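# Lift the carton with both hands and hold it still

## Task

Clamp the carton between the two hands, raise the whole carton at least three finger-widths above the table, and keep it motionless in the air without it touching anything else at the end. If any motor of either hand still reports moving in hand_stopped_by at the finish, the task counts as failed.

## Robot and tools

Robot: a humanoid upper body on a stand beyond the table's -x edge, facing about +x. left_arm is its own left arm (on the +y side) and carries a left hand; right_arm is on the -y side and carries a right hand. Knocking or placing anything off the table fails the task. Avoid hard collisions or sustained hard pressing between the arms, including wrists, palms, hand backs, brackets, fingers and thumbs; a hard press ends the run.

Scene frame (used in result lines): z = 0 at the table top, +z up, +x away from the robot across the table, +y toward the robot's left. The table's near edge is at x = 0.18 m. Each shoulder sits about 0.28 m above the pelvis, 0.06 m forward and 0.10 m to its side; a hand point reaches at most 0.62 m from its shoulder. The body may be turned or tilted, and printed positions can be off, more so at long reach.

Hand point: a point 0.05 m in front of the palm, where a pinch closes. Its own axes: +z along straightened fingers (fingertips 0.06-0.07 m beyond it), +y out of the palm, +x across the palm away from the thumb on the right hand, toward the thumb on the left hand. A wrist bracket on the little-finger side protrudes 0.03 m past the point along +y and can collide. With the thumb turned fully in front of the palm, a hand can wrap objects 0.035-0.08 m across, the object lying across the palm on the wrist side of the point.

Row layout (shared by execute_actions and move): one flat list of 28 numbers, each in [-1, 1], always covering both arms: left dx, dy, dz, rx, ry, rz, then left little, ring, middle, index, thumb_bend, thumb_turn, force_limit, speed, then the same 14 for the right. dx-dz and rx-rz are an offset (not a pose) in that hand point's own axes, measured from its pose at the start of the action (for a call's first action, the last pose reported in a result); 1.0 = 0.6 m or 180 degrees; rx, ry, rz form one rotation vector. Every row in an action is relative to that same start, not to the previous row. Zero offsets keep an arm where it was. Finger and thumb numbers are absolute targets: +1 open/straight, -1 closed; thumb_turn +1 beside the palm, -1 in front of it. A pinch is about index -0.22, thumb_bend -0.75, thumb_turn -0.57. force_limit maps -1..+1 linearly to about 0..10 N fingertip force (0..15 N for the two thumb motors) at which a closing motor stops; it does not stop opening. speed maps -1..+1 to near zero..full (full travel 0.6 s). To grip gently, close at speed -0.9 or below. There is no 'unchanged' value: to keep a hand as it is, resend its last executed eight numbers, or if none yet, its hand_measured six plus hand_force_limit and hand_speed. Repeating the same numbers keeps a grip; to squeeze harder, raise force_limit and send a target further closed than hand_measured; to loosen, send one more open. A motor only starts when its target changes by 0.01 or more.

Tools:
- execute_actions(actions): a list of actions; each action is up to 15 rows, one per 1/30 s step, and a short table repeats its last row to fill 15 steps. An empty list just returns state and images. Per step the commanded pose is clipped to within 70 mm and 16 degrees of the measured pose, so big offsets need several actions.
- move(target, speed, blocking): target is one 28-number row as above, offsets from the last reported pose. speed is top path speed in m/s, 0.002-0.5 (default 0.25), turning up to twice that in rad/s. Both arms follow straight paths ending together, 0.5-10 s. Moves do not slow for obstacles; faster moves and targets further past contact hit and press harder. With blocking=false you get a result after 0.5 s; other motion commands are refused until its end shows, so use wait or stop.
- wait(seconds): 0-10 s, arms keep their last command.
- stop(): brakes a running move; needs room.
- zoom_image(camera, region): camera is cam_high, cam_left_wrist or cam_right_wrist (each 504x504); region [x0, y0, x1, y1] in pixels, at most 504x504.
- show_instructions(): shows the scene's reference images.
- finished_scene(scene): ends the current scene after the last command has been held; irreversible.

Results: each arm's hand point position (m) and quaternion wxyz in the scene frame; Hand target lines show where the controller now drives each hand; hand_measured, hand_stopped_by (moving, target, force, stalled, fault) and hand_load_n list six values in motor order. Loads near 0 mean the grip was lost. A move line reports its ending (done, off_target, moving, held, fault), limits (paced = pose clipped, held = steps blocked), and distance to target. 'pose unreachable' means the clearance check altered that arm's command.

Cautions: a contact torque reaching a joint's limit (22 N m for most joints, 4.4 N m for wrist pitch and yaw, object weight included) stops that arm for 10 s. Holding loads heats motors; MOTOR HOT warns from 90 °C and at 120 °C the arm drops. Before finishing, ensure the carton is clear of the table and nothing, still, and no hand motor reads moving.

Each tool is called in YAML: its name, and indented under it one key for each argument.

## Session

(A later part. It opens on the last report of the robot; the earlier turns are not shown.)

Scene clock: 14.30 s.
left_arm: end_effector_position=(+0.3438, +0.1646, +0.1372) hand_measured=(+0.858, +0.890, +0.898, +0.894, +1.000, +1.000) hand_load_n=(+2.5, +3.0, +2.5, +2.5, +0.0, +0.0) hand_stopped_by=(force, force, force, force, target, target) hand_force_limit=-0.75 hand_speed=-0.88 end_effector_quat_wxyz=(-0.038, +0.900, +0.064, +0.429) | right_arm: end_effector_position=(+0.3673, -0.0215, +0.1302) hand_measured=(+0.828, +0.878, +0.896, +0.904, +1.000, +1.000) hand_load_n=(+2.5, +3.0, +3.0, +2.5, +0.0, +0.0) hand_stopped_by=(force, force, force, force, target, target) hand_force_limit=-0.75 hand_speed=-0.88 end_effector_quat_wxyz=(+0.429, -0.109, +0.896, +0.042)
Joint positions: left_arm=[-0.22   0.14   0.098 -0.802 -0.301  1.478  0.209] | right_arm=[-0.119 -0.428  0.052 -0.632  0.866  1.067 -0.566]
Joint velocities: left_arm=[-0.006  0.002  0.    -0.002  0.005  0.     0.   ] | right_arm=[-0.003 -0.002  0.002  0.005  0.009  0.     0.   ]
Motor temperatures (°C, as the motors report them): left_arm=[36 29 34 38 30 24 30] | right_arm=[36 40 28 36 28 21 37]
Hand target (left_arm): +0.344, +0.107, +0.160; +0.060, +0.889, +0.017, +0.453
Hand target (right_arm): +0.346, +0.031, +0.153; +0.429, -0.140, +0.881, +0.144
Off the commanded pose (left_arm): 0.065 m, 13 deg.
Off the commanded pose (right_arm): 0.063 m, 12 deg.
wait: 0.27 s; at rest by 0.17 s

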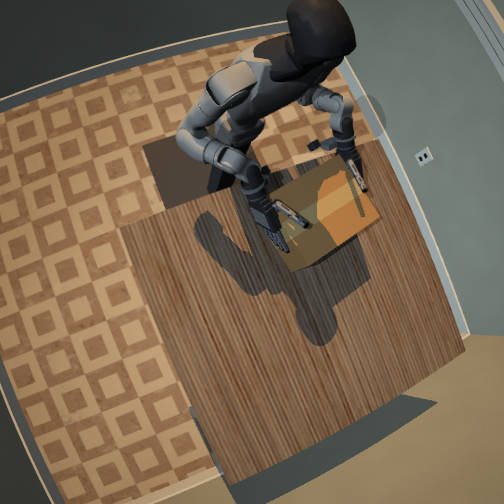

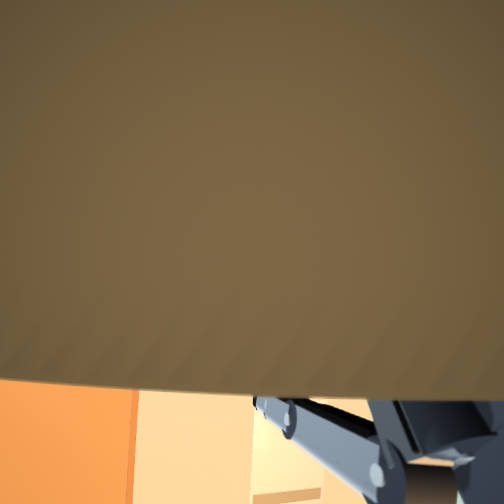

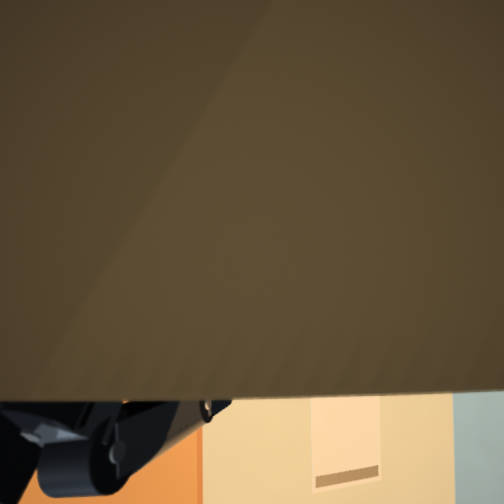

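execute_actions:
  actions:
    - [[0.0245,0.1014,-0.0284,-0.0702,0.0145,-0.0014,0.55,0.55,0.55,0.55,1,1,-0.75,-0.88,-0.0238,0.0987,-0.0293,-0.0668,-0.011,0.0101,0.55,0.55,0.55,0.55,1,1,-0.75,-0.88],[0.0253,0.1014,-0.0286,-0.0702,0.0149,-0.0014,0.55,0.55,0.55,0.55,1,1,-0.75,-0.88,-0.0245,0.0987,-0.0295,-0.0668,-0.0114,0.0102,0.55,0.55,0.55,0.55,1,1,-0.75,-0.88],[0.0261,0.1014,-0.0288,-0.0702,0.0154,-0.0014,0.55,0.55,0.55,0.55,1,1,-0.75,-0.88,-0.0253,0.0987,-0.0297,-0.0667,-0.0119,0.0102,0.55,0.55,0.55,0.55,1,1,-0.75,-0.88],[0.0269,0.1014,-0.0289,-0.0701,0.0158,-0.0014,0.55,0.55,0.55,0.55,1,1,-0.75,-0.88,-0.0261,0.0987,-0.0298,-0.0667,-0.0123,0.0103,0.55,0.55,0.55,0.55,1,1,-0.75,-0.88],[0.0277,0.1014,-0.0291,-0.0701,0.0163,-0.0014,0.55,0.55,0.55,0.55,1,1,-0.75,-0.88,-0.0268,0.0987,-0.03,-0.0667,-0.0128,0.0104,0.55,0.55,0.55,0.55,1,1,-0.75,-0.88],[0.0285,0.1014,-0.0292,-0.0701,0.0168,-0.0014,0.55,0.55,0.55,0.55,1,1,-0.75,-0.88,-0.0276,0.0987,-0.0301,-0.0667,-0.0133,0.0105,0.55,0.55,0.55,0.55,1,1,-0.75,-0.88],[0.0293,0.1014,-0.0294,-0.0701,0.0172,-0.0014,0.55,0.55,0.55,0.55,1,1,-0.75,-0.88,-0.0284,0.0987,-0.0303,-0.0666,-0.0137,0.0105,0.55,0.55,0.55,0.55,1,1,-0.75,-0.88],[0.0301,0.1014,-0.0295,-0.0701,0.0177,-0.0014,0.55,0.55,0.55,0.55,1,1,-0.75,-0.88,-0.0292,0.0987,-0.0304,-0.0666,-0.0142,0.0106,0.55,0.55,0.55,0.55,1,1,-0.75,-0.88],[0.0309,0.1014,-0.0297,-0.07,0.0182,-0.0014,0.55,0.55,0.55,0.55,1,1,-0.75,-0.88,-0.0299,0.0987,-0.0306,-0.0666,-0.0147,0.0107,0.55,0.55,0.55,0.55,1,1,-0.75,-0.88],[0.0317,0.1014,-0.0298,-0.07,0.0186,-0.0014,0.55,0.55,0.55,0.55,1,1,-0.75,-0.88,-0.0307,0.0987,-0.0307,-0.0666,-0.0151,0.0108,0.55,0.55,0.55,0.55,1,1,-0.75,-0.88],[0.0325,0.1014,-0.03,-0.07,0.0191,-0.0014,0.55,0.55,0.55,0.55,1,1,-0.75,-0.88,-0.0315,0.0987,-0.0309,-0.0665,-0.0156,0.0108,0.55,0.55,0.55,0.55,1,1,-0.75,-0.88],[0.0333,0.1014,-0.0301,-0.07,0.0195,-0.0014,0.55,0.55,0.55,0.55,1,1,-0.75,-0.88,-0.0322,0.0987,-0.031,-0.0665,-0.016,0.0109,0.55,0.55,0.55,0.55,1,1,-0.75,-0.88],[0.034,0.1014,-0.0303,-0.07,0.020,-0.0014,0.55,0.55,0.55,0.55,1,1,-0.75,-0.88,-0.033,0.0987,-0.0312,-0.0665,-0.0165,0.011,0.55,0.55,0.55,0.55,1,1,-0.75,-0.88]]

wait:
  seconds: 0.3

Scene clock: 15.43 s.
left_arm: end_effector_position=(+0.3460, +0.1650, +0.1429) hand_measured=(+0.858, +0.890, +0.898, +0.894, +1.000, +1.000) hand_load_n=(+2.0, +2.5, +2.5, +2.5, +0.0, +0.0) hand_stopped_by=(force, force, force, force, target, target) hand_force_limit=-0.75 hand_speed=-0.88 end_effector_quat_wxyz=(-0.036, +0.896, +0.067, +0.438) | right_arm: end_effector_position=(+0.3676, -0.0215, +0.1303) hand_measured=(+0.828, +0.878, +0.896, +0.904, +1.000, +1.000) hand_load_n=(+2.5, +3.0, +3.0, +2.5, +0.0, +0.0) hand_stopped_by=(force, force, force, force, target, target) hand_force_limit=-0.75 hand_speed=-0.88 end_effector_quat_wxyz=(+0.429, -0.108, +0.896, +0.041)
Joint positions: left_arm=[-0.225  0.132  0.105 -0.811 -0.288  1.473  0.195] | right_arm=[-0.119 -0.42   0.049 -0.634  0.856  1.073 -0.562]
Joint velocities: left_arm=[-0.17  -0.094  0.153 -0.328  0.006 -0.35  -0.07 ] | right_arm=[ 0.003  0.029 -0.052  0.006 -0.005  0.     0.003]
Motor temperatures (°C, as the motors report them): left_arm=[37 29 35 38 30 24 31] | right_arm=[37 40 28 36 28 22 39]
Hand target (left_arm): +0.347, +0.107, +0.165; +0.059, +0.885, +0.017, +0.461
Hand target (right_arm): +0.348, +0.031, +0.158; +0.437, -0.139, +0.877, +0.144
Off the commanded pose (left_arm): 0.065 m, 13 deg.
Off the commanded pose (right_arm): 0.065 m, 13 deg.

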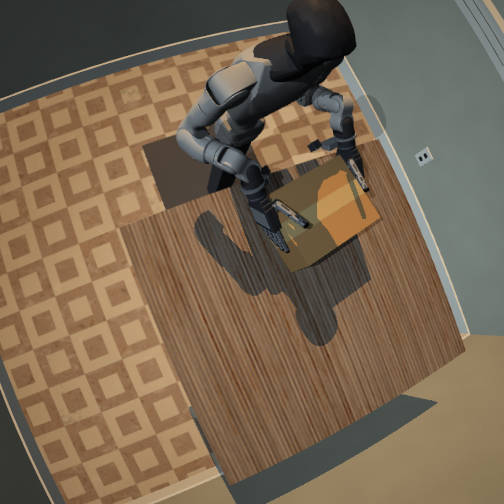

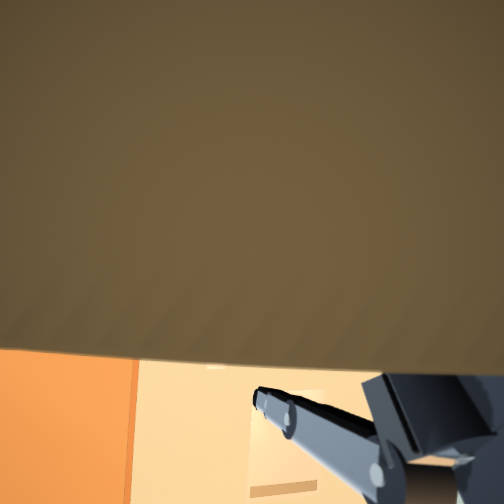

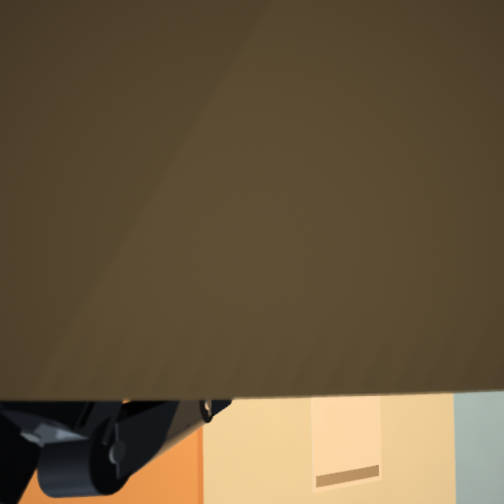

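Scene clock: 15.73 s.
left_arm: end_effector_position=(+0.3535, +0.1677, +0.1583) hand_measured=(+0.858, +0.890, +0.898, +0.894, +1.000, +1.000) hand_load_n=(+5.0, +0.0, +2.5, +2.0, +0.0, +0.0) hand_stopped_by=(force, force, force, force, target, target) hand_force_limit=-0.75 hand_speed=-0.88 end_effector_quat_wxyz=(-0.043, +0.883, +0.067, +0.462) | right_arm: end_effector_position=(+0.3742, -0.0192, +0.1444) hand_measured=(+0.828, +0.878, +0.896, +0.904, +1.000, +1.000) hand_load_n=(+7.0, +5.0, +3.0, +1.0, +0.0, +0.0) hand_stopped_by=(force, force, force, force, target, target) hand_force_limit=-0.75 hand_speed=-0.88 end_effector_quat_wxyz=(+0.450, -0.101, +0.886, +0.049)
Joint positions: left_arm=[-0.249  0.134  0.107 -0.826 -0.278  1.456  0.198] | right_arm=[-0.13  -0.413  0.038 -0.648  0.851  1.051 -0.557]
Joint velocities: left_arm=[0.028 0.032 0.015 0.025 0.063 0.029 0.068] | right_arm=[-0.173  0.017 -0.037 -0.183 -0.006 -0.182  0.047]
Motor temperatures (°C, as the motors report them): left_arm=[37 29 35 38 30 24 32] | right_arm=[37 40 28 36 28 22 39]
Hand target (left_arm): +0.347, +0.107, +0.165; +0.059, +0.885, +0.017, +0.461
Hand target (right_arm): +0.348, +0.031, +0.158; +0.437, -0.139, +0.877, +0.144
Off the commanded pose (left_arm): 0.064 m, 13 deg.
Off the commanded pose (right_arm): 0.061 m, 12 deg.
wait: 0.30 s; no rest

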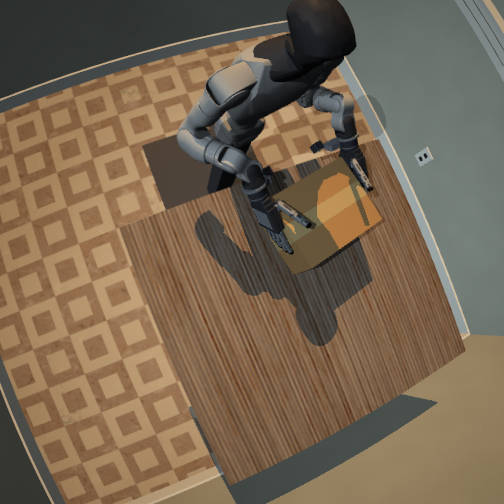

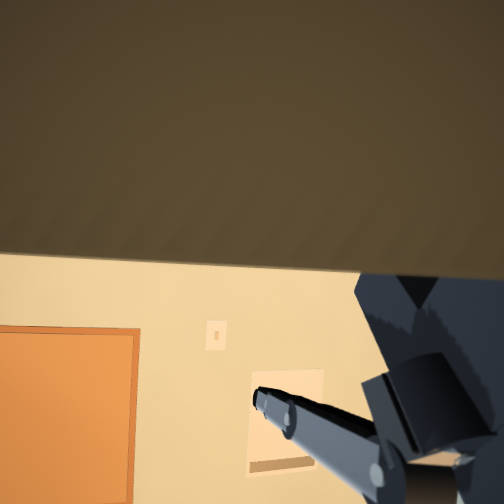

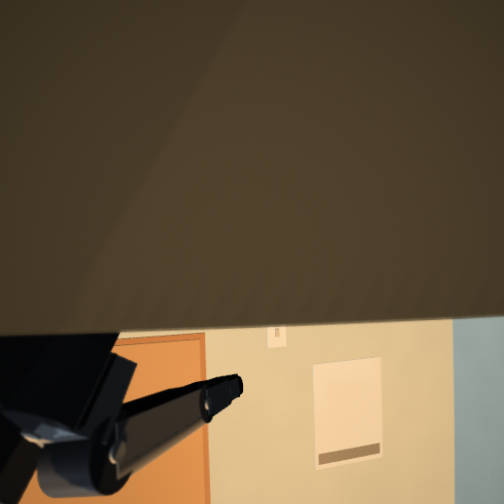

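execute_actions:
  actions: []

zoom_image:
  camera: "cam_high"
  region: [210, 110, 400, 300]

Scene clock: 15.90 s.
left_arm: end_effector_position=(+0.3535, +0.1694, +0.1579) hand_measured=(+0.858, +0.890, +0.898, +0.894, +1.000, +1.000) hand_load_n=(+4.5, +0.5, +3.5, +3.5, +0.0, +0.0) hand_stopped_by=(force, force, force, force, target, target) hand_force_limit=-0.75 hand_speed=-0.88 end_effector_quat_wxyz=(-0.046, +0.883, +0.069, +0.462) | right_arm: end_effector_position=(+0.3754, -0.0170, +0.1482) hand_measured=(+0.828, +0.878, +0.896, +0.904, +1.000, +1.000) hand_load_n=(+10.0, +1.0, +3.0, +0.5, +0.0, +0.0) hand_stopped_by=(force, force, force, force, target, target) hand_force_limit=-0.75 hand_speed=-0.88 end_effector_quat_wxyz=(+0.456, -0.104, +0.883, +0.051)
Joint positions: left_arm=[-0.248  0.135  0.107 -0.826 -0.275  1.456  0.201] | right_arm=[-0.139 -0.413  0.039 -0.653  0.85   1.051 -0.555]
Joint velocities: left_arm=[ 0.     0.     0.025 -0.011 -0.009  0.     0.   ] | right_arm=[-0.014 -0.005  0.023 -0.002 -0.029  0.027  0.   ]
Motor temperatures (°C, as the motors report them): left_arm=[37 29 35 38 30 24 32] | right_arm=[37 40 28 36 28 22 39]
Hand target (left_arm): +0.347, +0.107, +0.165; +0.059, +0.885, +0.017, +0.461
Hand target (right_arm): +0.348, +0.031, +0.158; +0.437, -0.139, +0.877, +0.144
Off the commanded pose (left_arm): 0.066 m, 13 deg.
Off the commanded pose (right_arm): 0.059 m, 12 deg.

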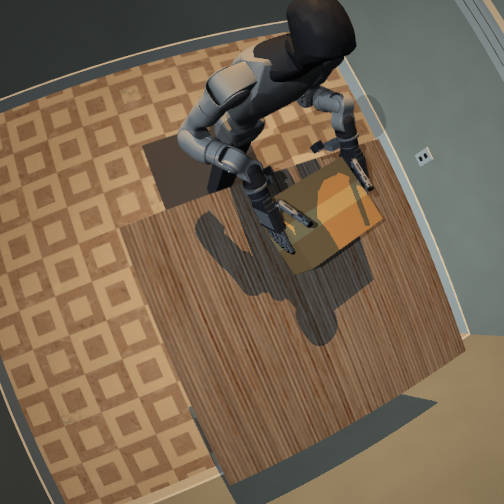

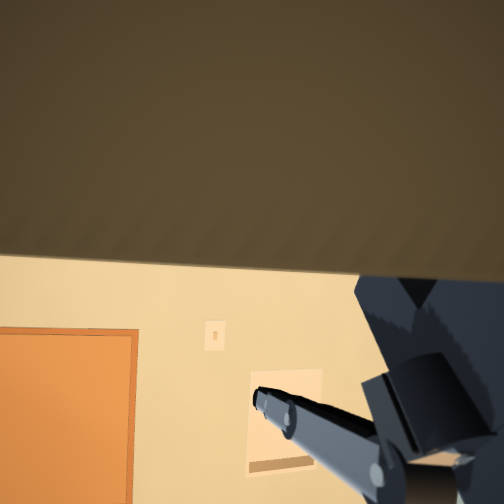

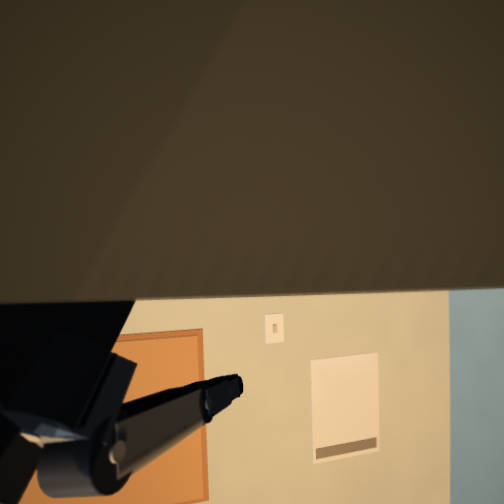

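Region (210, 110, 400, 300) of cam_high's 504x504 image, scaled by 2.653, with more detail than that image has.

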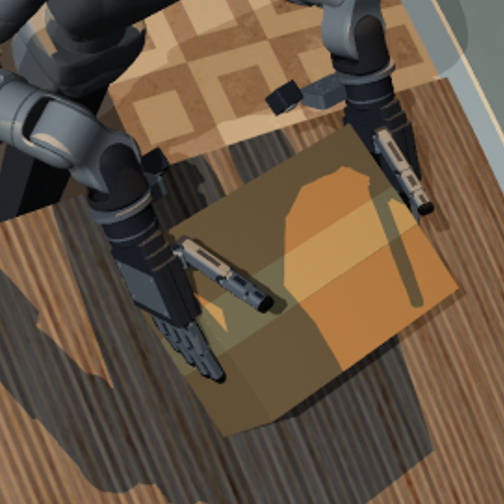

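execute_actions:
  actions:
    - [[-0.0021,0.1075,-0.024,-0.0742,-0.0043,-0.0015,0.55,0.5,0.55,0.55,1,1,-0.65,-0.88,-0.0019,0.0948,-0.0228,-0.0638,0.0039,0.0068,0.55,0.5,0.55,0.5,1,1,-0.65,-0.88],[-0.0021,0.1075,-0.024,-0.0737,-0.0043,-0.0015,0.55,0.5,0.55,0.55,1,1,-0.65,-0.88,-0.0019,0.0952,-0.0228,-0.0633,0.0039,0.006,0.55,0.5,0.55,0.5,1,1,-0.65,-0.88],[-0.0016,0.1075,-0.0242,-0.0732,-0.0042,-0.0015,0.55,0.5,0.55,0.55,1,1,-0.65,-0.88,-0.0024,0.0955,-0.023,-0.0628,0.0038,0.0052,0.55,0.5,0.55,0.5,1,1,-0.65,-0.88],[-0.0006,0.1075,-0.0247,-0.0728,-0.004,-0.0015,0.55,0.5,0.55,0.55,1,1,-0.65,-0.88,-0.0034,0.0955,-0.0235,-0.0624,0.0036,0.0045,0.55,0.5,0.55,0.5,1,1,-0.65,-0.88],[0.0007,0.1075,-0.0252,-0.0728,-0.0038,-0.0015,0.55,0.5,0.55,0.55,1,1,-0.65,-0.88,-0.0047,0.0955,-0.024,-0.0624,0.0034,0.0042,0.55,0.5,0.55,0.5,1,1,-0.65,-0.88],[0.002,0.1075,-0.0258,-0.0728,-0.0035,-0.0015,0.55,0.5,0.55,0.55,1,1,-0.65,-0.88,-0.006,0.0955,-0.0246,-0.0624,0.0031,0.0042,0.55,0.5,0.55,0.5,1,1,-0.65,-0.88],[0.0033,0.1075,-0.0264,-0.0728,-0.0033,-0.0015,0.55,0.5,0.55,0.55,1,1,-0.65,-0.88,-0.0073,0.0955,-0.0252,-0.0624,0.0029,0.0042,0.55,0.5,0.55,0.5,1,1,-0.65,-0.88],[0.0046,0.1075,-0.0269,-0.0728,-0.003,-0.0015,0.55,0.5,0.55,0.55,1,1,-0.65,-0.88,-0.0086,0.0955,-0.0257,-0.0624,0.0026,0.0042,0.55,0.5,0.55,0.5,1,1,-0.65,-0.88],[0.0059,0.1075,-0.0275,-0.0728,-0.0028,-0.0015,0.55,0.5,0.55,0.55,1,1,-0.65,-0.88,-0.0099,0.0955,-0.0263,-0.0624,0.0024,0.0042,0.55,0.5,0.55,0.5,1,1,-0.65,-0.88],[0.0072,0.1075,-0.0281,-0.0728,-0.0025,-0.0015,0.55,0.5,0.55,0.55,1,1,-0.65,-0.88,-0.0112,0.0955,-0.0269,-0.0624,0.0021,0.0042,0.55,0.5,0.55,0.5,1,1,-0.65,-0.88],[0.0085,0.1075,-0.0286,-0.0728,-0.0023,-0.0015,0.55,0.5,0.55,0.55,1,1,-0.65,-0.88,-0.0125,0.0955,-0.0274,-0.0624,0.0019,0.0042,0.55,0.5,0.55,0.5,1,1,-0.65,-0.88],[0.0098,0.1075,-0.0292,-0.0728,-0.002,-0.0015,0.55,0.5,0.55,0.55,1,1,-0.65,-0.88,-0.0138,0.0955,-0.028,-0.0624,0.0016,0.0042,0.55,0.5,0.55,0.5,1,1,-0.65,-0.88],[0.0111,0.1075,-0.0298,-0.0728,-0.0018,-0.0015,0.55,0.5,0.55,0.55,1,1,-0.65,-0.88,-0.0151,0.0955,-0.0286,-0.0624,0.0014,0.0042,0.55,0.5,0.55,0.5,1,1,-0.65,-0.88],[0.0124,0.1075,-0.0303,-0.0728,-0.0015,-0.0015,0.55,0.5,0.55,0.55,1,1,-0.65,-0.88,-0.0164,0.0955,-0.0291,-0.0624,0.0011,0.0042,0.55,0.5,0.55,0.5,1,1,-0.65,-0.88],[0.0135,0.1075,-0.0308,-0.0728,-0.0013,-0.0015,0.55,0.5,0.55,0.55,1,1,-0.65,-0.88,-0.0175,0.0955,-0.0296,-0.0624,0.0009,0.0042,0.55,0.5,0.55,0.5,1,1,-0.65,-0.88]]

wait:
  seconds: 0.35

Scene clock: 17.37 s.
left_arm: end_effector_position=(+0.3527, +0.1688, +0.1586) hand_measured=(+0.858, +0.878, +0.898, +0.894, +1.000, +1.000) hand_load_n=(+2.5, +3.5, +3.0, +2.5, +0.0, +0.0) hand_stopped_by=(force, force, force, force, target, target) hand_force_limit=-0.65 hand_speed=-0.88 end_effector_quat_wxyz=(-0.048, +0.888, +0.071, +0.452) | right_arm: end_effector_position=(+0.3747, -0.0163, +0.1482) hand_measured=(+0.828, +0.866, +0.896, +0.900, +1.000, +1.000) hand_load_n=(+3.5, +2.5, +3.0, +3.5, +0.0, +0.0) hand_stopped_by=(force, force, force, force, target, target) hand_force_limit=-0.65 hand_speed=-0.88 end_effector_quat_wxyz=(+0.447, -0.111, +0.886, +0.042)
Joint positions: left_arm=[-0.284  0.114  0.117 -0.847 -0.257  1.535  0.202] | right_arm=[-0.168 -0.392  0.015 -0.67   0.862  1.136 -0.578]
Joint velocities: left_arm=[-0.091 -0.028  0.049 -0.055  0.023  0.191 -0.015] | right_arm=[-0.038  0.064 -0.097 -0.049  0.051  0.192 -0.032]
Motor temperatures (°C, as the motors report them): left_arm=[37 29 35 38 30 24 34] | right_arm=[37 40 28 36 28 22 41]
Hand target (left_arm): +0.350, +0.107, +0.176; +0.055, +0.883, +0.018, +0.466
Hand target (right_arm): +0.351, +0.033, +0.169; +0.443, -0.145, +0.874, +0.139
Off the commanded pose (left_arm): 0.067 m, 14 deg.
Off the commanded pose (right_arm): 0.060 m, 12 deg.

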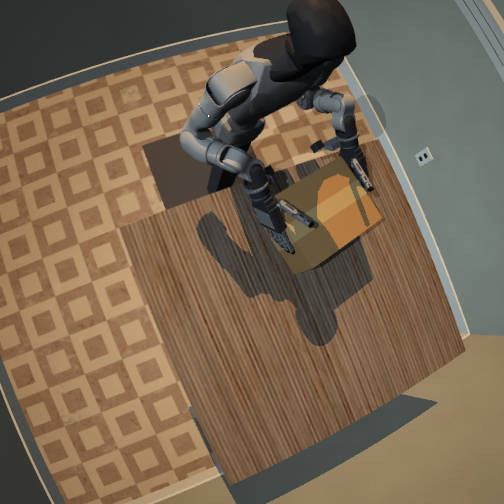

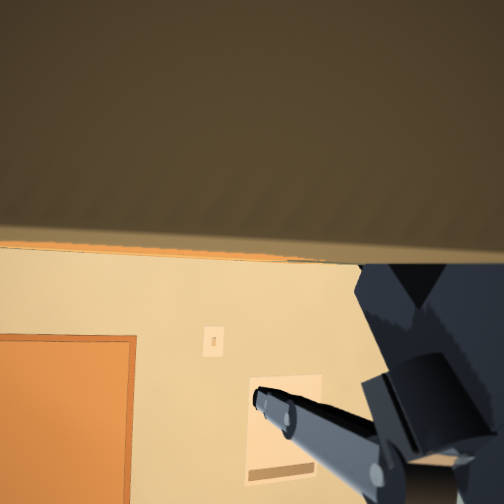

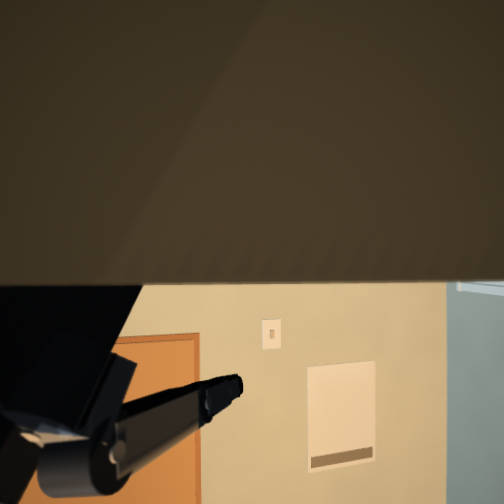

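Scene clock: 17.73 s.
left_arm: end_effector_position=(+0.3524, +0.1686, +0.1588) hand_measured=(+0.858, +0.878, +0.898, +0.894, +1.000, +1.000) hand_load_n=(+2.5, +3.5, +3.0, +2.5, +0.0, +0.0) hand_stopped_by=(force, force, force, force, target, target) hand_force_limit=-0.65 hand_speed=-0.88 end_effector_quat_wxyz=(-0.047, +0.889, +0.072, +0.450) | right_arm: end_effector_position=(+0.3743, -0.0165, +0.1483) hand_measured=(+0.828, +0.866, +0.896, +0.900, +1.000, +1.000) hand_load_n=(+4.0, +2.5, +3.0, +3.5, +0.0, +0.0) hand_stopped_by=(force, force, force, force, target, target) hand_force_limit=-0.65 hand_speed=-0.88 end_effector_quat_wxyz=(+0.446, -0.112, +0.887, +0.041)
Joint positions: left_arm=[-0.289  0.112  0.12  -0.851 -0.255  1.548  0.2  ] | right_arm=[-0.171 -0.387  0.008 -0.674  0.865  1.149 -0.581]
Joint velocities: left_arm=[ 0.009 -0.008 -0.009 -0.002  0.012  0.     0.   ] | right_arm=[-0.008  0.002  0.006  0.     0.008  0.     0.   ]
Motor temperatures (°C, as the motors report them): left_arm=[37 29 35 38 30 24 34] | right_arm=[37 40 28 36 28 22 41]
Hand target (left_arm): +0.350, +0.107, +0.176; +0.055, +0.883, +0.018, +0.466
Hand target (right_arm): +0.351, +0.033, +0.169; +0.443, -0.145, +0.874, +0.139
Off the commanded pose (left_arm): 0.067 m, 14 deg.
Off the commanded pose (right_arm): 0.060 m, 12 deg.
wait: 0.37 s; at rest by 0.17 s

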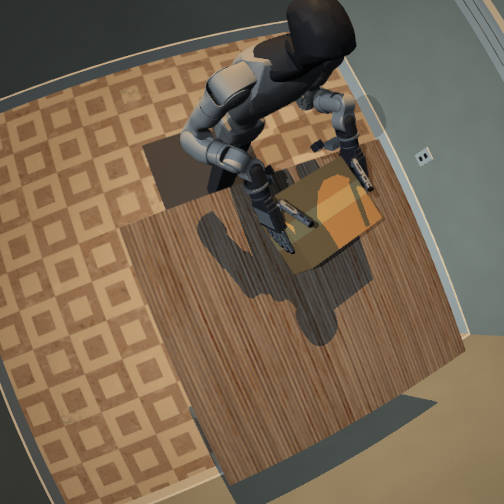

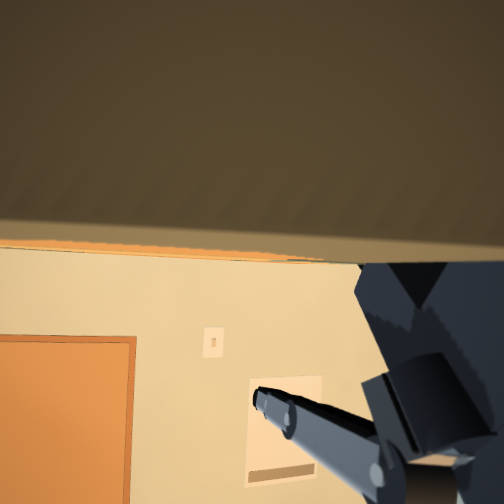

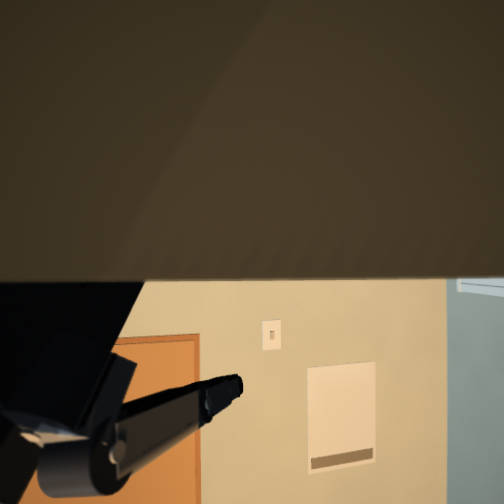

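execute_actions:
  actions:
    - [[0.010,0.100,-0.027,-0.068,0.005,-0.001,0.95,0.95,0.95,0.95,1,1,-0.65,-0.5,-0.013,0.089,-0.026,-0.061,-0.004,0.009,0.95,0.95,0.95,0.95,1,1,-0.65,-0.5],[0.006,0.090,-0.023,-0.061,0.003,-0.001,0.95,0.95,0.95,0.95,1,1,-0.65,-0.5,-0.008,0.080,-0.022,-0.055,-0.002,0.008,0.95,0.95,0.95,0.95,1,1,-0.65,-0.5],[0.003,0.078,-0.019,-0.053,0.001,-0.001,0.95,0.95,0.95,0.95,1,1,-0.65,-0.5,-0.004,0.070,-0.018,-0.048,0,0.007,0.95,0.95,0.95,0.95,1,1,-0.65,-0.5],[0,0.066,-0.015,-0.045,0,0,0.95,0.95,0.95,0.95,1,1,-0.65,-0.5,0,0.059,-0.015,-0.040,0.001,0.005,0.95,0.95,0.95,0.95,1,1,-0.65,-0.5],[0,0.054,-0.012,-0.037,0,0,0.95,0.95,0.95,0.95,1,1,-0.65,-0.5,0,0.048,-0.012,-0.033,0.001,0.004,0.95,0.95,0.95,0.95,1,1,-0.65,-0.5],[0,0.042,-0.009,-0.029,0,0,0.95,0.95,0.95,0.95,1,1,-0.65,-0.5,0,0.038,-0.009,-0.026,0.001,0.003,0.95,0.95,0.95,0.95,1,1,-0.65,-0.5],[0,0.030,-0.006,-0.021,0,0,0.95,0.95,0.95,0.95,1,1,-0.65,-0.5,0,0.027,-0.006,-0.018,0,0.002,0.95,0.95,0.95,0.95,1,1,-0.65,-0.5],[0,0.018,-0.004,-0.012,0,0,0.95,0.95,0.95,0.95,1,1,-0.65,-0.5,0,0.016,-0.004,-0.011,0,0.001,0.95,0.95,0.95,0.95,1,1,-0.65,-0.5],[0,0.007,-0.001,-0.005,0,0,0.95,0.95,0.95,0.95,1,1,-0.65,-0.5,0,0.006,-0.001,-0.004,0,0,0.95,0.95,0.95,0.95,1,1,-0.65,-0.5],[0,-0.003,0,0,0,0,0.95,0.95,0.95,0.95,1,1,-0.65,-0.5,0,-0.003,0,0,0,0,0.95,0.95,0.95,0.95,1,1,-0.65,-0.5],[0,-0.011,0,0,0,0,0.95,0.95,0.95,0.95,1,1,-0.65,-0.5,0,-0.011,0,0,0,0,0.95,0.95,0.95,0.95,1,1,-0.65,-0.5],[0,-0.018,0,0,0,0,0.95,0.95,0.95,0.95,1,1,-0.65,-0.5,0,-0.018,0,0,0,0,0.95,0.95,0.95,0.95,1,1,-0.65,-0.5],[0,-0.024,0,0,0,0,0.95,0.95,0.95,0.95,1,1,-0.65,-0.5,0,-0.024,0,0,0,0,0.95,0.95,0.95,0.95,1,1,-0.65,-0.5],[0,-0.028,0,0,0,0,0.95,0.95,0.95,0.95,1,1,-0.65,-0.5,0,-0.028,0,0,0,0,0.95,0.95,0.95,0.95,1,1,-0.65,-0.5]]

move:
  target: [0,-0.07,0,0,0,0.18,0.95,0.95,0.95,0.95,1,1,-0.65,-0.5,0,-0.06,0,0,0,-0.12,0.95,0.95,0.95,0.95,1,1,-0.65,-0.5]
  speed: 0.4

Scene clock: 20.03 s.
left_arm: end_effector_position=(+0.3507, +0.1809, +0.1610) hand_measured=(+0.950, +0.950, +0.950, +0.950, +1.000, +1.000) hand_load_n=(+0.0, +0.0, +0.0, +0.0, +0.0, +0.0) hand_stopped_by=(target, target, target, target, target, target) hand_force_limit=-0.65 hand_speed=-0.50 end_effector_quat_wxyz=(-0.049, +0.888, +0.072, +0.452) | right_arm: end_effector_position=(+0.3777, -0.0273, +0.1504) hand_measured=(+0.950, +0.950, +0.950, +0.950, +1.000, +1.000) hand_load_n=(+0.0, +0.0, +0.0, +0.0, +0.0, +0.0) hand_stopped_by=(target, target, target, target, target, target) hand_force_limit=-0.65 hand_speed=-0.50 end_effector_quat_wxyz=(+0.448, -0.112, +0.886, +0.041)
Joint positions: left_arm=[-0.286  0.155  0.169 -0.851 -0.265  1.547  0.147] | right_arm=[-0.16  -0.426 -0.032 -0.664  0.868  1.14  -0.526]
Joint velocities: left_arm=[ 0.041  0.417  0.419  0.041 -0.04  -0.059 -0.303] | right_arm=[ 0.123 -0.394 -0.356  0.118 -0.002 -0.123  0.333]
Motor temperatures (°C, as the motors report them): left_arm=[37 29 35 38 30 24 36] | right_arm=[38 40 28 37 28 22 42]
Hand target (left_arm): +0.350, +0.185, +0.160; -0.048, +0.888, +0.072, +0.451
Hand target (right_arm): +0.378, -0.032, +0.149; +0.446, -0.111, +0.887, +0.041
Off the commanded pose (left_arm): 0.005 m, 0 deg.
Off the commanded pose (right_arm): 0.006 m, 0 deg.

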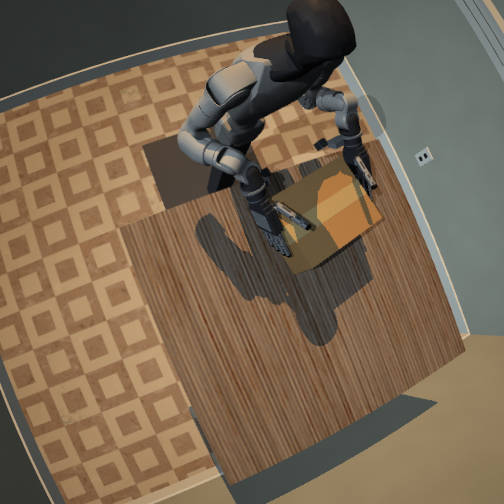

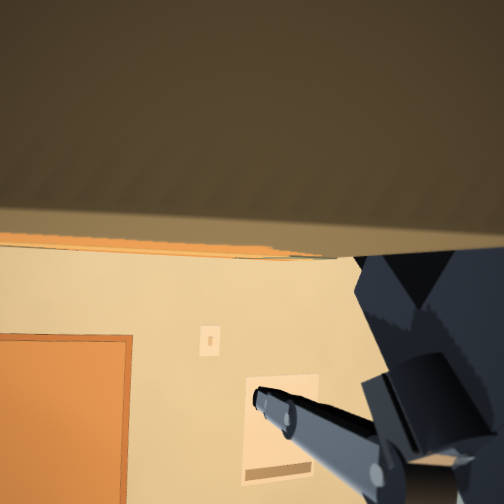

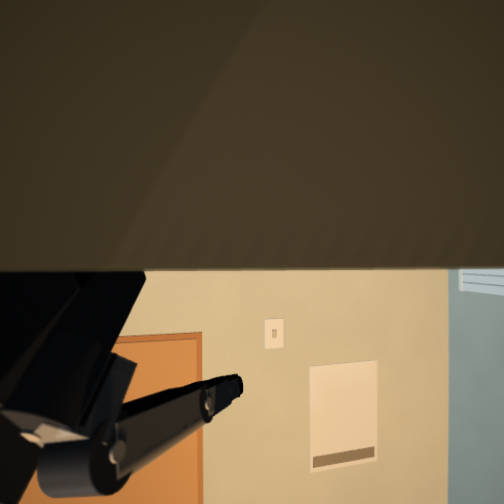

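Scene clock: 21.27 s.
left_arm: end_effector_position=(+0.3458, +0.2207, +0.1677) hand_measured=(+0.950, +0.950, +0.950, +0.950, +1.000, +1.000) hand_load_n=(+0.0, +0.0, +0.0, +0.0, +0.0, +0.0) hand_stopped_by=(target, target, target, target, target, target) hand_force_limit=-0.65 hand_speed=-0.50 end_effector_quat_wxyz=(-0.173, +0.870, -0.179, +0.426) | right_arm: end_effector_position=(+0.3868, -0.0593, +0.1541) hand_measured=(+0.950, +0.950, +0.950, +0.950, +1.000, +1.000) hand_load_n=(+0.0, +0.0, +0.0, +0.0, +0.0, +0.0) hand_stopped_by=(target, target, target, target, target, target) hand_force_limit=-0.65 hand_speed=-0.50 end_effector_quat_wxyz=(+0.450, -0.275, +0.849, -0.041)
Joint positions: left_arm=[-0.358  0.82   0.024 -0.742 -0.318  1.406 -0.125] | right_arm=[-0.229 -0.828  0.033 -0.601  0.763  1.077 -0.243]
Joint velocities: left_arm=[ 0.    -0.02   0.002  0.     0.015  0.    -0.004] | right_arm=[ 0.002 -0.015 -0.006  0.003  0.008 -0.002  0.   ]
Motor temperatures (°C, as the motors report them): left_arm=[37 29 35 38 30 24 35] | right_arm=[38 41 28 37 28 22 41]
Hand target (left_arm): +0.345, +0.220, +0.166; -0.171, +0.871, -0.180, +0.424
Hand target (right_arm): +0.387, -0.060, +0.154; +0.450, -0.276, +0.848, -0.043
Off the commanded pose (left_arm): 0.006 m, 1 deg.
Off the commanded pose (right_arm): 0.004 m, 0 deg.
move: off_target (left_arm, right_arm)

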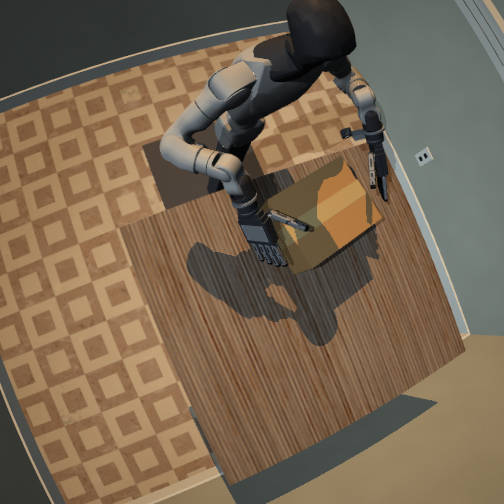

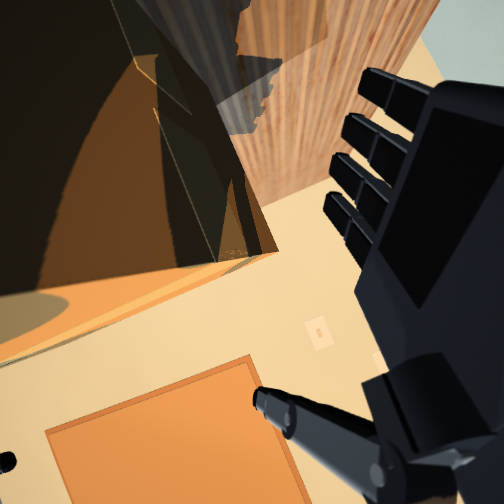

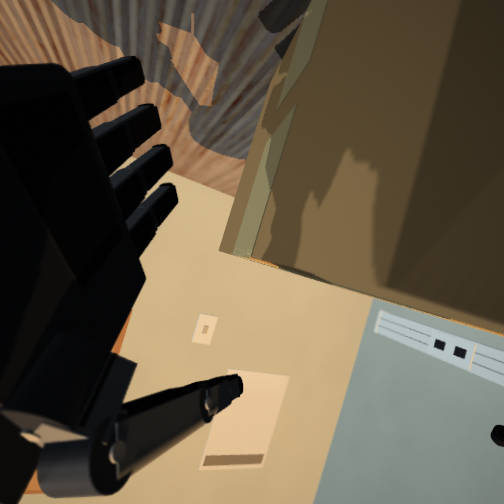

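move:
  target: [0.225,0,-0.152,0,0.28,0,0.95,0.95,0.95,0.95,1,1,-0.65,-0.5,-0.173,0,-0.085,0,-0.194,0,0.95,0.95,0.95,0.95,1,1,-0.65,-0.5]
  speed: 0.5

Scene clock: 22.87 s.
left_arm: end_effector_position=(+0.3491, +0.1453, +0.3107) hand_measured=(+0.950, +0.950, +0.950, +0.950, +1.000, +1.000) hand_load_n=(+0.0, +0.0, +0.0, +0.0, +0.0, +0.0) hand_stopped_by=(target, target, target, target, target, target) hand_force_limit=-0.65 hand_speed=-0.50 end_effector_quat_wxyz=(-0.083, +0.606, -0.239, +0.754) | right_arm: end_effector_position=(+0.3948, -0.0189, +0.2625) hand_measured=(+0.950, +0.950, +0.950, +0.950, +1.000, +1.000) hand_load_n=(+0.0, +0.0, +0.0, +0.0, +0.0, +0.0) hand_stopped_by=(target, target, target, target, target, target) hand_force_limit=-0.65 hand_speed=-0.50 end_effector_quat_wxyz=(+0.684, -0.267, +0.677, +0.043)
Joint positions: left_arm=[-0.185  0.672  0.124 -0.595 -0.241  0.267 -0.246] | right_arm=[-0.119 -0.756  0.044 -0.533  0.491  0.334 -0.066]
Joint velocities: left_arm=[ 0.     0.     0.012  0.     0.    -0.014  0.   ] | right_arm=[ 0.006  0.002  0.005 -0.003  0.002 -0.009  0.   ]
Motor temperatures (°C, as the motors report them): left_arm=[37 29 35 38 30 25 34] | right_arm=[38 41 28 36 28 22 40]
Hand target (left_arm): +0.349, +0.145, +0.310; -0.084, +0.606, -0.241, +0.754
Hand target (right_arm): +0.395, -0.018, +0.262; +0.685, -0.268, +0.676, +0.043
Off the commanded pose (left_arm): 0.002 m, 1 deg.
Off the commanded pose (right_arm): 0.004 m, 1 deg.
move: off_target (right_arm)

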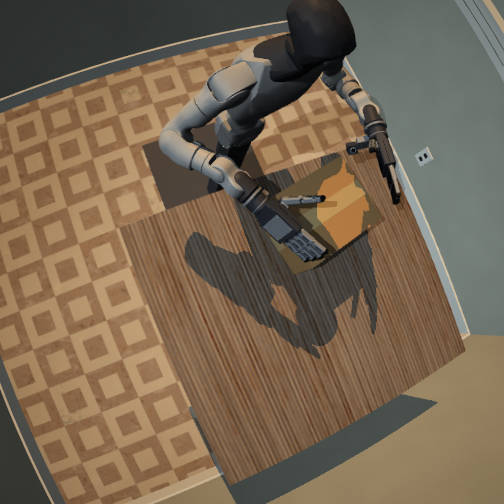

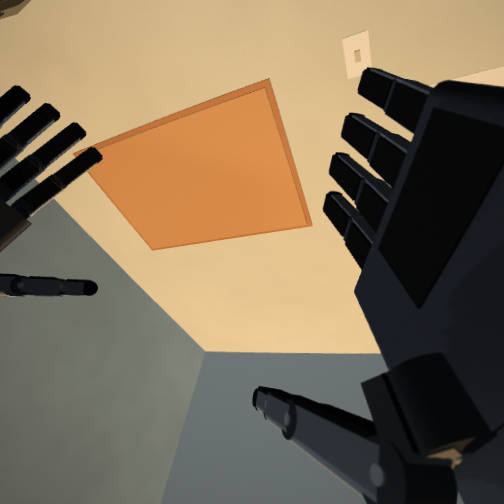

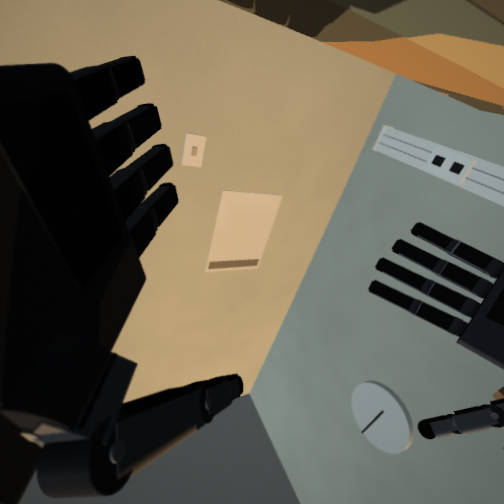

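move:
  target: [-0.1175,-0.117,0.003,0.1196,-0.1075,-0.1469,0.95,0.95,0.95,0.95,1,1,-0.65,-0.5,0.041,-0.080,0.002,0.0771,0.049,0.1088,0.95,0.95,0.95,0.95,1,1,-0.65,-0.5]
  speed: 0.5

Scene clock: 25.03 s.
left_arm: end_effector_position=(+0.3795, +0.2370, +0.2801) hand_measured=(+0.950, +0.950, +0.950, +0.950, +1.000, +1.000) hand_load_n=(+0.0, +0.0, +0.0, +0.0, +0.0, +0.0) hand_stopped_by=(target, target, target, target, target, target) hand_force_limit=-0.65 hand_speed=-0.50 end_effector_quat_wxyz=(-0.061, +0.735, +0.066, +0.673) | right_arm: end_effector_position=(+0.4168, -0.0670, +0.2508) hand_measured=(+0.950, +0.950, +0.950, +0.950, +1.000, +1.000) hand_load_n=(+0.0, +0.0, +0.0, +0.0, +0.0, +0.0) hand_stopped_by=(target, target, target, target, target, target) hand_force_limit=-0.65 hand_speed=-0.50 end_effector_quat_wxyz=(+0.638, -0.072, +0.764, +0.054)
Joint positions: left_arm=[-0.218  0.427  0.306 -0.661 -0.497  0.798  0.09 ] | right_arm=[-0.067 -0.592 -0.084 -0.594  0.737  0.54  -0.316]
Joint velocities: left_arm=[ 0.    -0.035 -0.003  0.     0.008  0.021  0.   ] | right_arm=[-0.003  0.    -0.005  0.     0.003  0.    -0.002]
Motor temperatures (°C, as the motors report them): left_arm=[37 29 35 38 30 25 33] | right_arm=[38 41 28 36 28 22 38]
Hand target (left_arm): +0.379, +0.237, +0.281; -0.059, +0.734, +0.068, +0.673
Hand target (right_arm): +0.417, -0.067, +0.252; +0.639, -0.070, +0.764, +0.055
Off the commanded pose (left_arm): 0.002 m, 0 deg.
Off the commanded pose (right_arm): 0.003 m, 1 deg.
move: done

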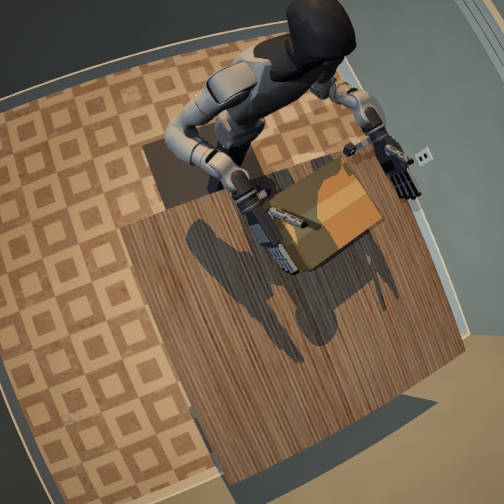

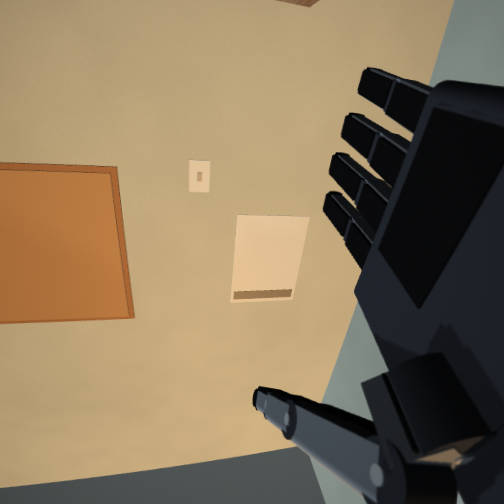

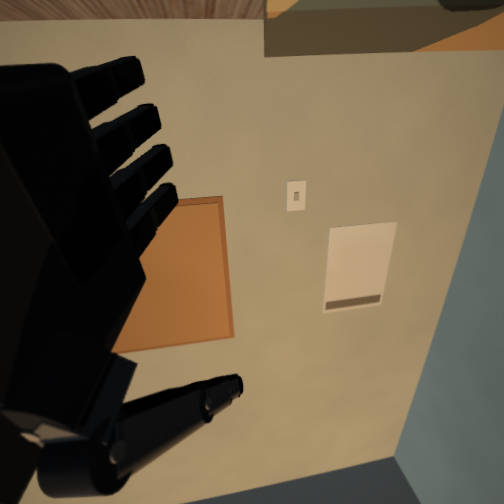

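move:
  target: [-0.198,0.040,-0.065,0,-0.278,0,0.95,0.95,0.95,0.95,1,1,-0.65,-0.5,0.165,0.033,-0.0415,0,0.248,0,0.95,0.95,0.95,0.95,1,1,-0.65,-0.5]
  speed: 0.45

Scene clock: 28.30 s.
left_arm: end_effector_position=(+0.3391, +0.2061, +0.1687) hand_measured=(+0.950, +0.950, +0.950, +0.950, +1.000, +1.000) hand_load_n=(+0.0, +0.0, +0.0, +0.0, +0.0, +0.0) hand_stopped_by=(target, target, target, target, target, target) hand_force_limit=-0.65 hand_speed=-0.50 end_effector_quat_wxyz=(-0.014, +0.937, +0.087, +0.337) | right_arm: end_effector_position=(+0.3707, -0.0536, +0.1586) hand_measured=(+0.950, +0.950, +0.950, +0.950, +1.000, +1.000) hand_load_n=(+0.0, +0.0, +0.0, +0.0, +0.0, +0.0) hand_stopped_by=(target, target, target, target, target, target) hand_force_limit=-0.65 hand_speed=-0.50 end_effector_quat_wxyz=(+0.306, -0.098, +0.947, +0.021)
Joint positions: left_arm=[-0.395  0.924  0.07  -0.449 -1.98   1.128  1.2  ] | right_arm=[-0.41  -0.785 -0.043 -0.428  1.991  1.21  -1.284]
Joint velocities: left_arm=[ 0.008  0.367 -0.295 -0.055  0.    -0.43  -0.207] | right_arm=[-0.003 -0.041  0.032 -0.009 -0.002 -0.037  0.02 ]
Motor temperatures (°C, as the motors report them): left_arm=[37 29 35 38 30 25 31] | right_arm=[38 41 28 36 28 22 36]
Hand target (left_arm): +0.338, +0.204, +0.168; -0.011, +0.938, +0.086, +0.335
Hand target (right_arm): +0.370, -0.052, +0.160; +0.306, -0.100, +0.946, +0.024
Off the commanded pose (left_arm): 0.005 m, 5 deg.
Off the commanded pose (right_arm): 0.003 m, 1 deg.
joint sent to its limit (left arm) — the command would take joint 5 (wrist roll) past its lower limit, so that joint was sent only as far as its limit.
joint sent to its limit (right arm) — the command would take joint 5 (wrist roll) past its upper limit, so that joint was sent only as far as its limit.
move: off_target (left_arm); limits=paced

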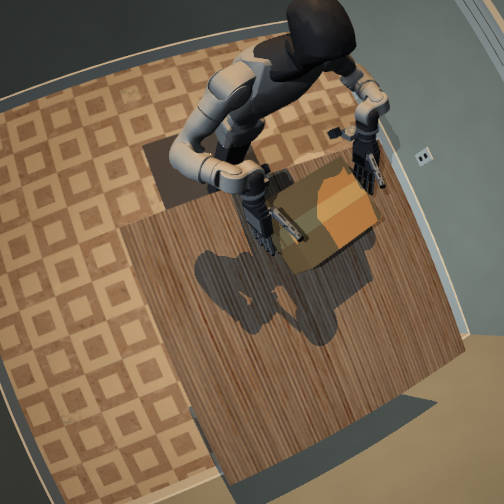

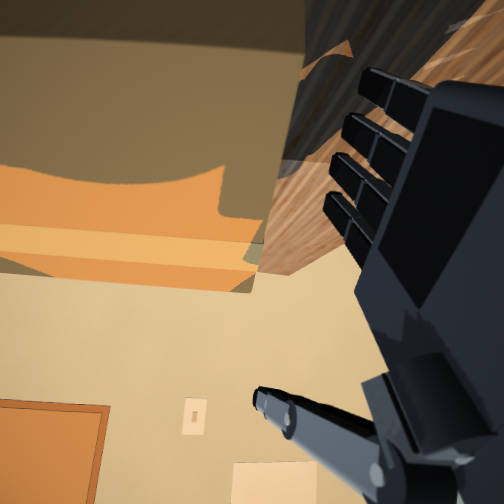

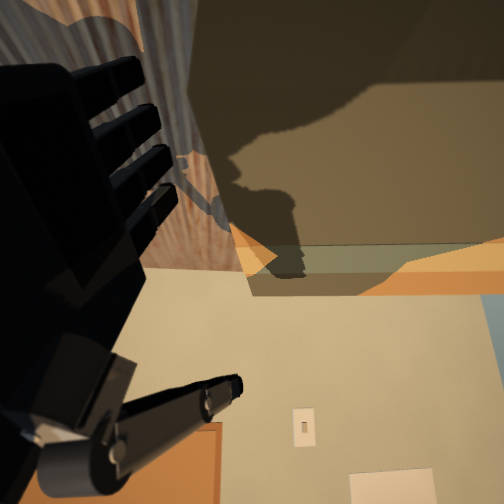

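move:
  target: [-0.0282,0.0492,0.0428,0.0052,0.0667,0.0176,0.95,0.95,0.95,0.95,1,1,-0.65,-0.5,0.0163,0.0465,0.0437,-0.006,-0.0847,-0.0053,0.95,0.95,0.95,0.95,1,1,-0.65,-0.5]
  speed: 0.15

zoom_image:
  camera: "cam_high"
  region: [210, 110, 400, 300]

Scene clock: 30.07 s.
left_arm: end_effector_position=(+0.3463, +0.1780, +0.1367) hand_measured=(+0.950, +0.950, +0.950, +0.950, +1.000, +1.000) hand_load_n=(+0.0, +0.0, +0.0, +0.0, +0.0, +0.0) hand_stopped_by=(target, target, target, target, target, target) hand_force_limit=-0.65 hand_speed=-0.50 end_effector_quat_wxyz=(-0.042, +0.900, +0.058, +0.430) | right_arm: end_effector_position=(+0.3742, -0.0286, +0.1297) hand_measured=(+0.950, +0.950, +0.950, +0.950, +1.000, +1.000) hand_load_n=(+0.0, +0.0, +0.0, +0.0, +0.0, +0.0) hand_stopped_by=(target, target, target, target, target, target) hand_force_limit=-0.65 hand_speed=-0.50 end_effector_quat_wxyz=(+0.424, -0.096, +0.900, +0.037)
Joint positions: left_arm=[-0.196  0.722 -0.117 -0.595 -1.21   0.922  0.822] | right_arm=[-0.15  -0.584  0.133 -0.566  1.067  0.912 -0.702]
Joint velocities: left_arm=[ 0.002 -0.005  0.    -0.003  0.017 -0.001 -0.002] | right_arm=[ 0.008  0.012 -0.003  0.008 -0.003 -0.002  0.002]
Motor temperatures (°C, as the motors report them): left_arm=[37 29 35 38 30 25 30] | right_arm=[38 41 28 36 28 22 35]
Hand target (left_arm): +0.346, +0.178, +0.136; -0.042, +0.900, +0.057, +0.430
Hand target (right_arm): +0.374, -0.029, +0.128; +0.423, -0.097, +0.900, +0.036
Off the commanded pose (left_arm): 0.003 m, 1 deg.
Off the commanded pose (right_arm): 0.004 m, 1 deg.
move: off_target (right_arm)

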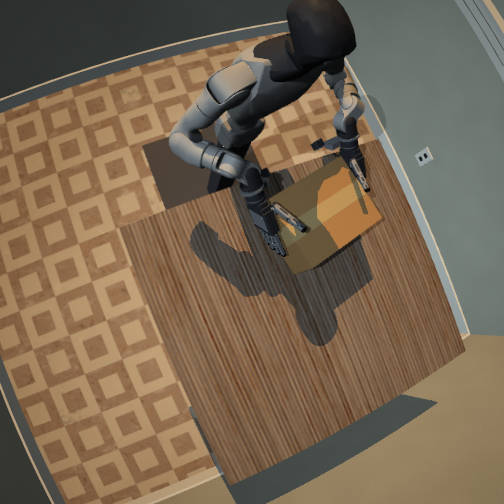

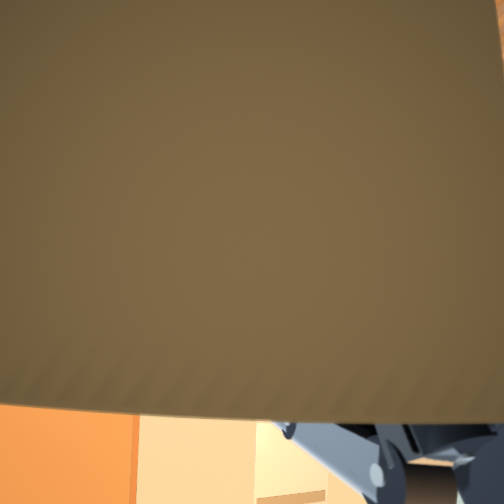

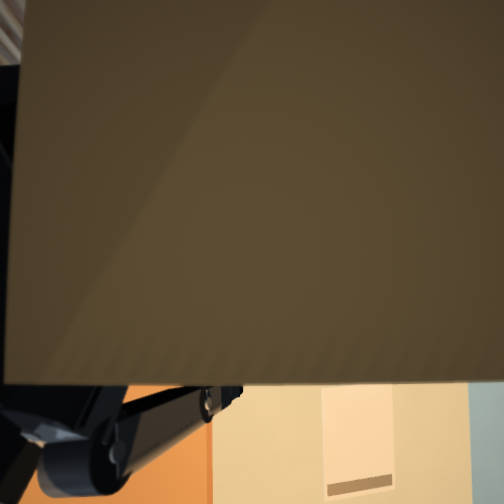

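Region (210, 110, 400, 300) of cam_high's 504x504 image, scaled by 2.653, with more detail than that image has.

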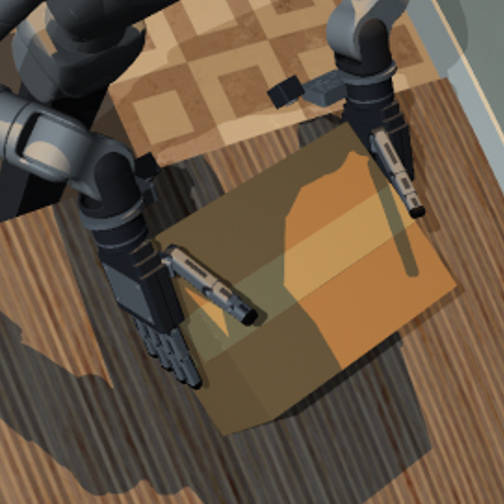

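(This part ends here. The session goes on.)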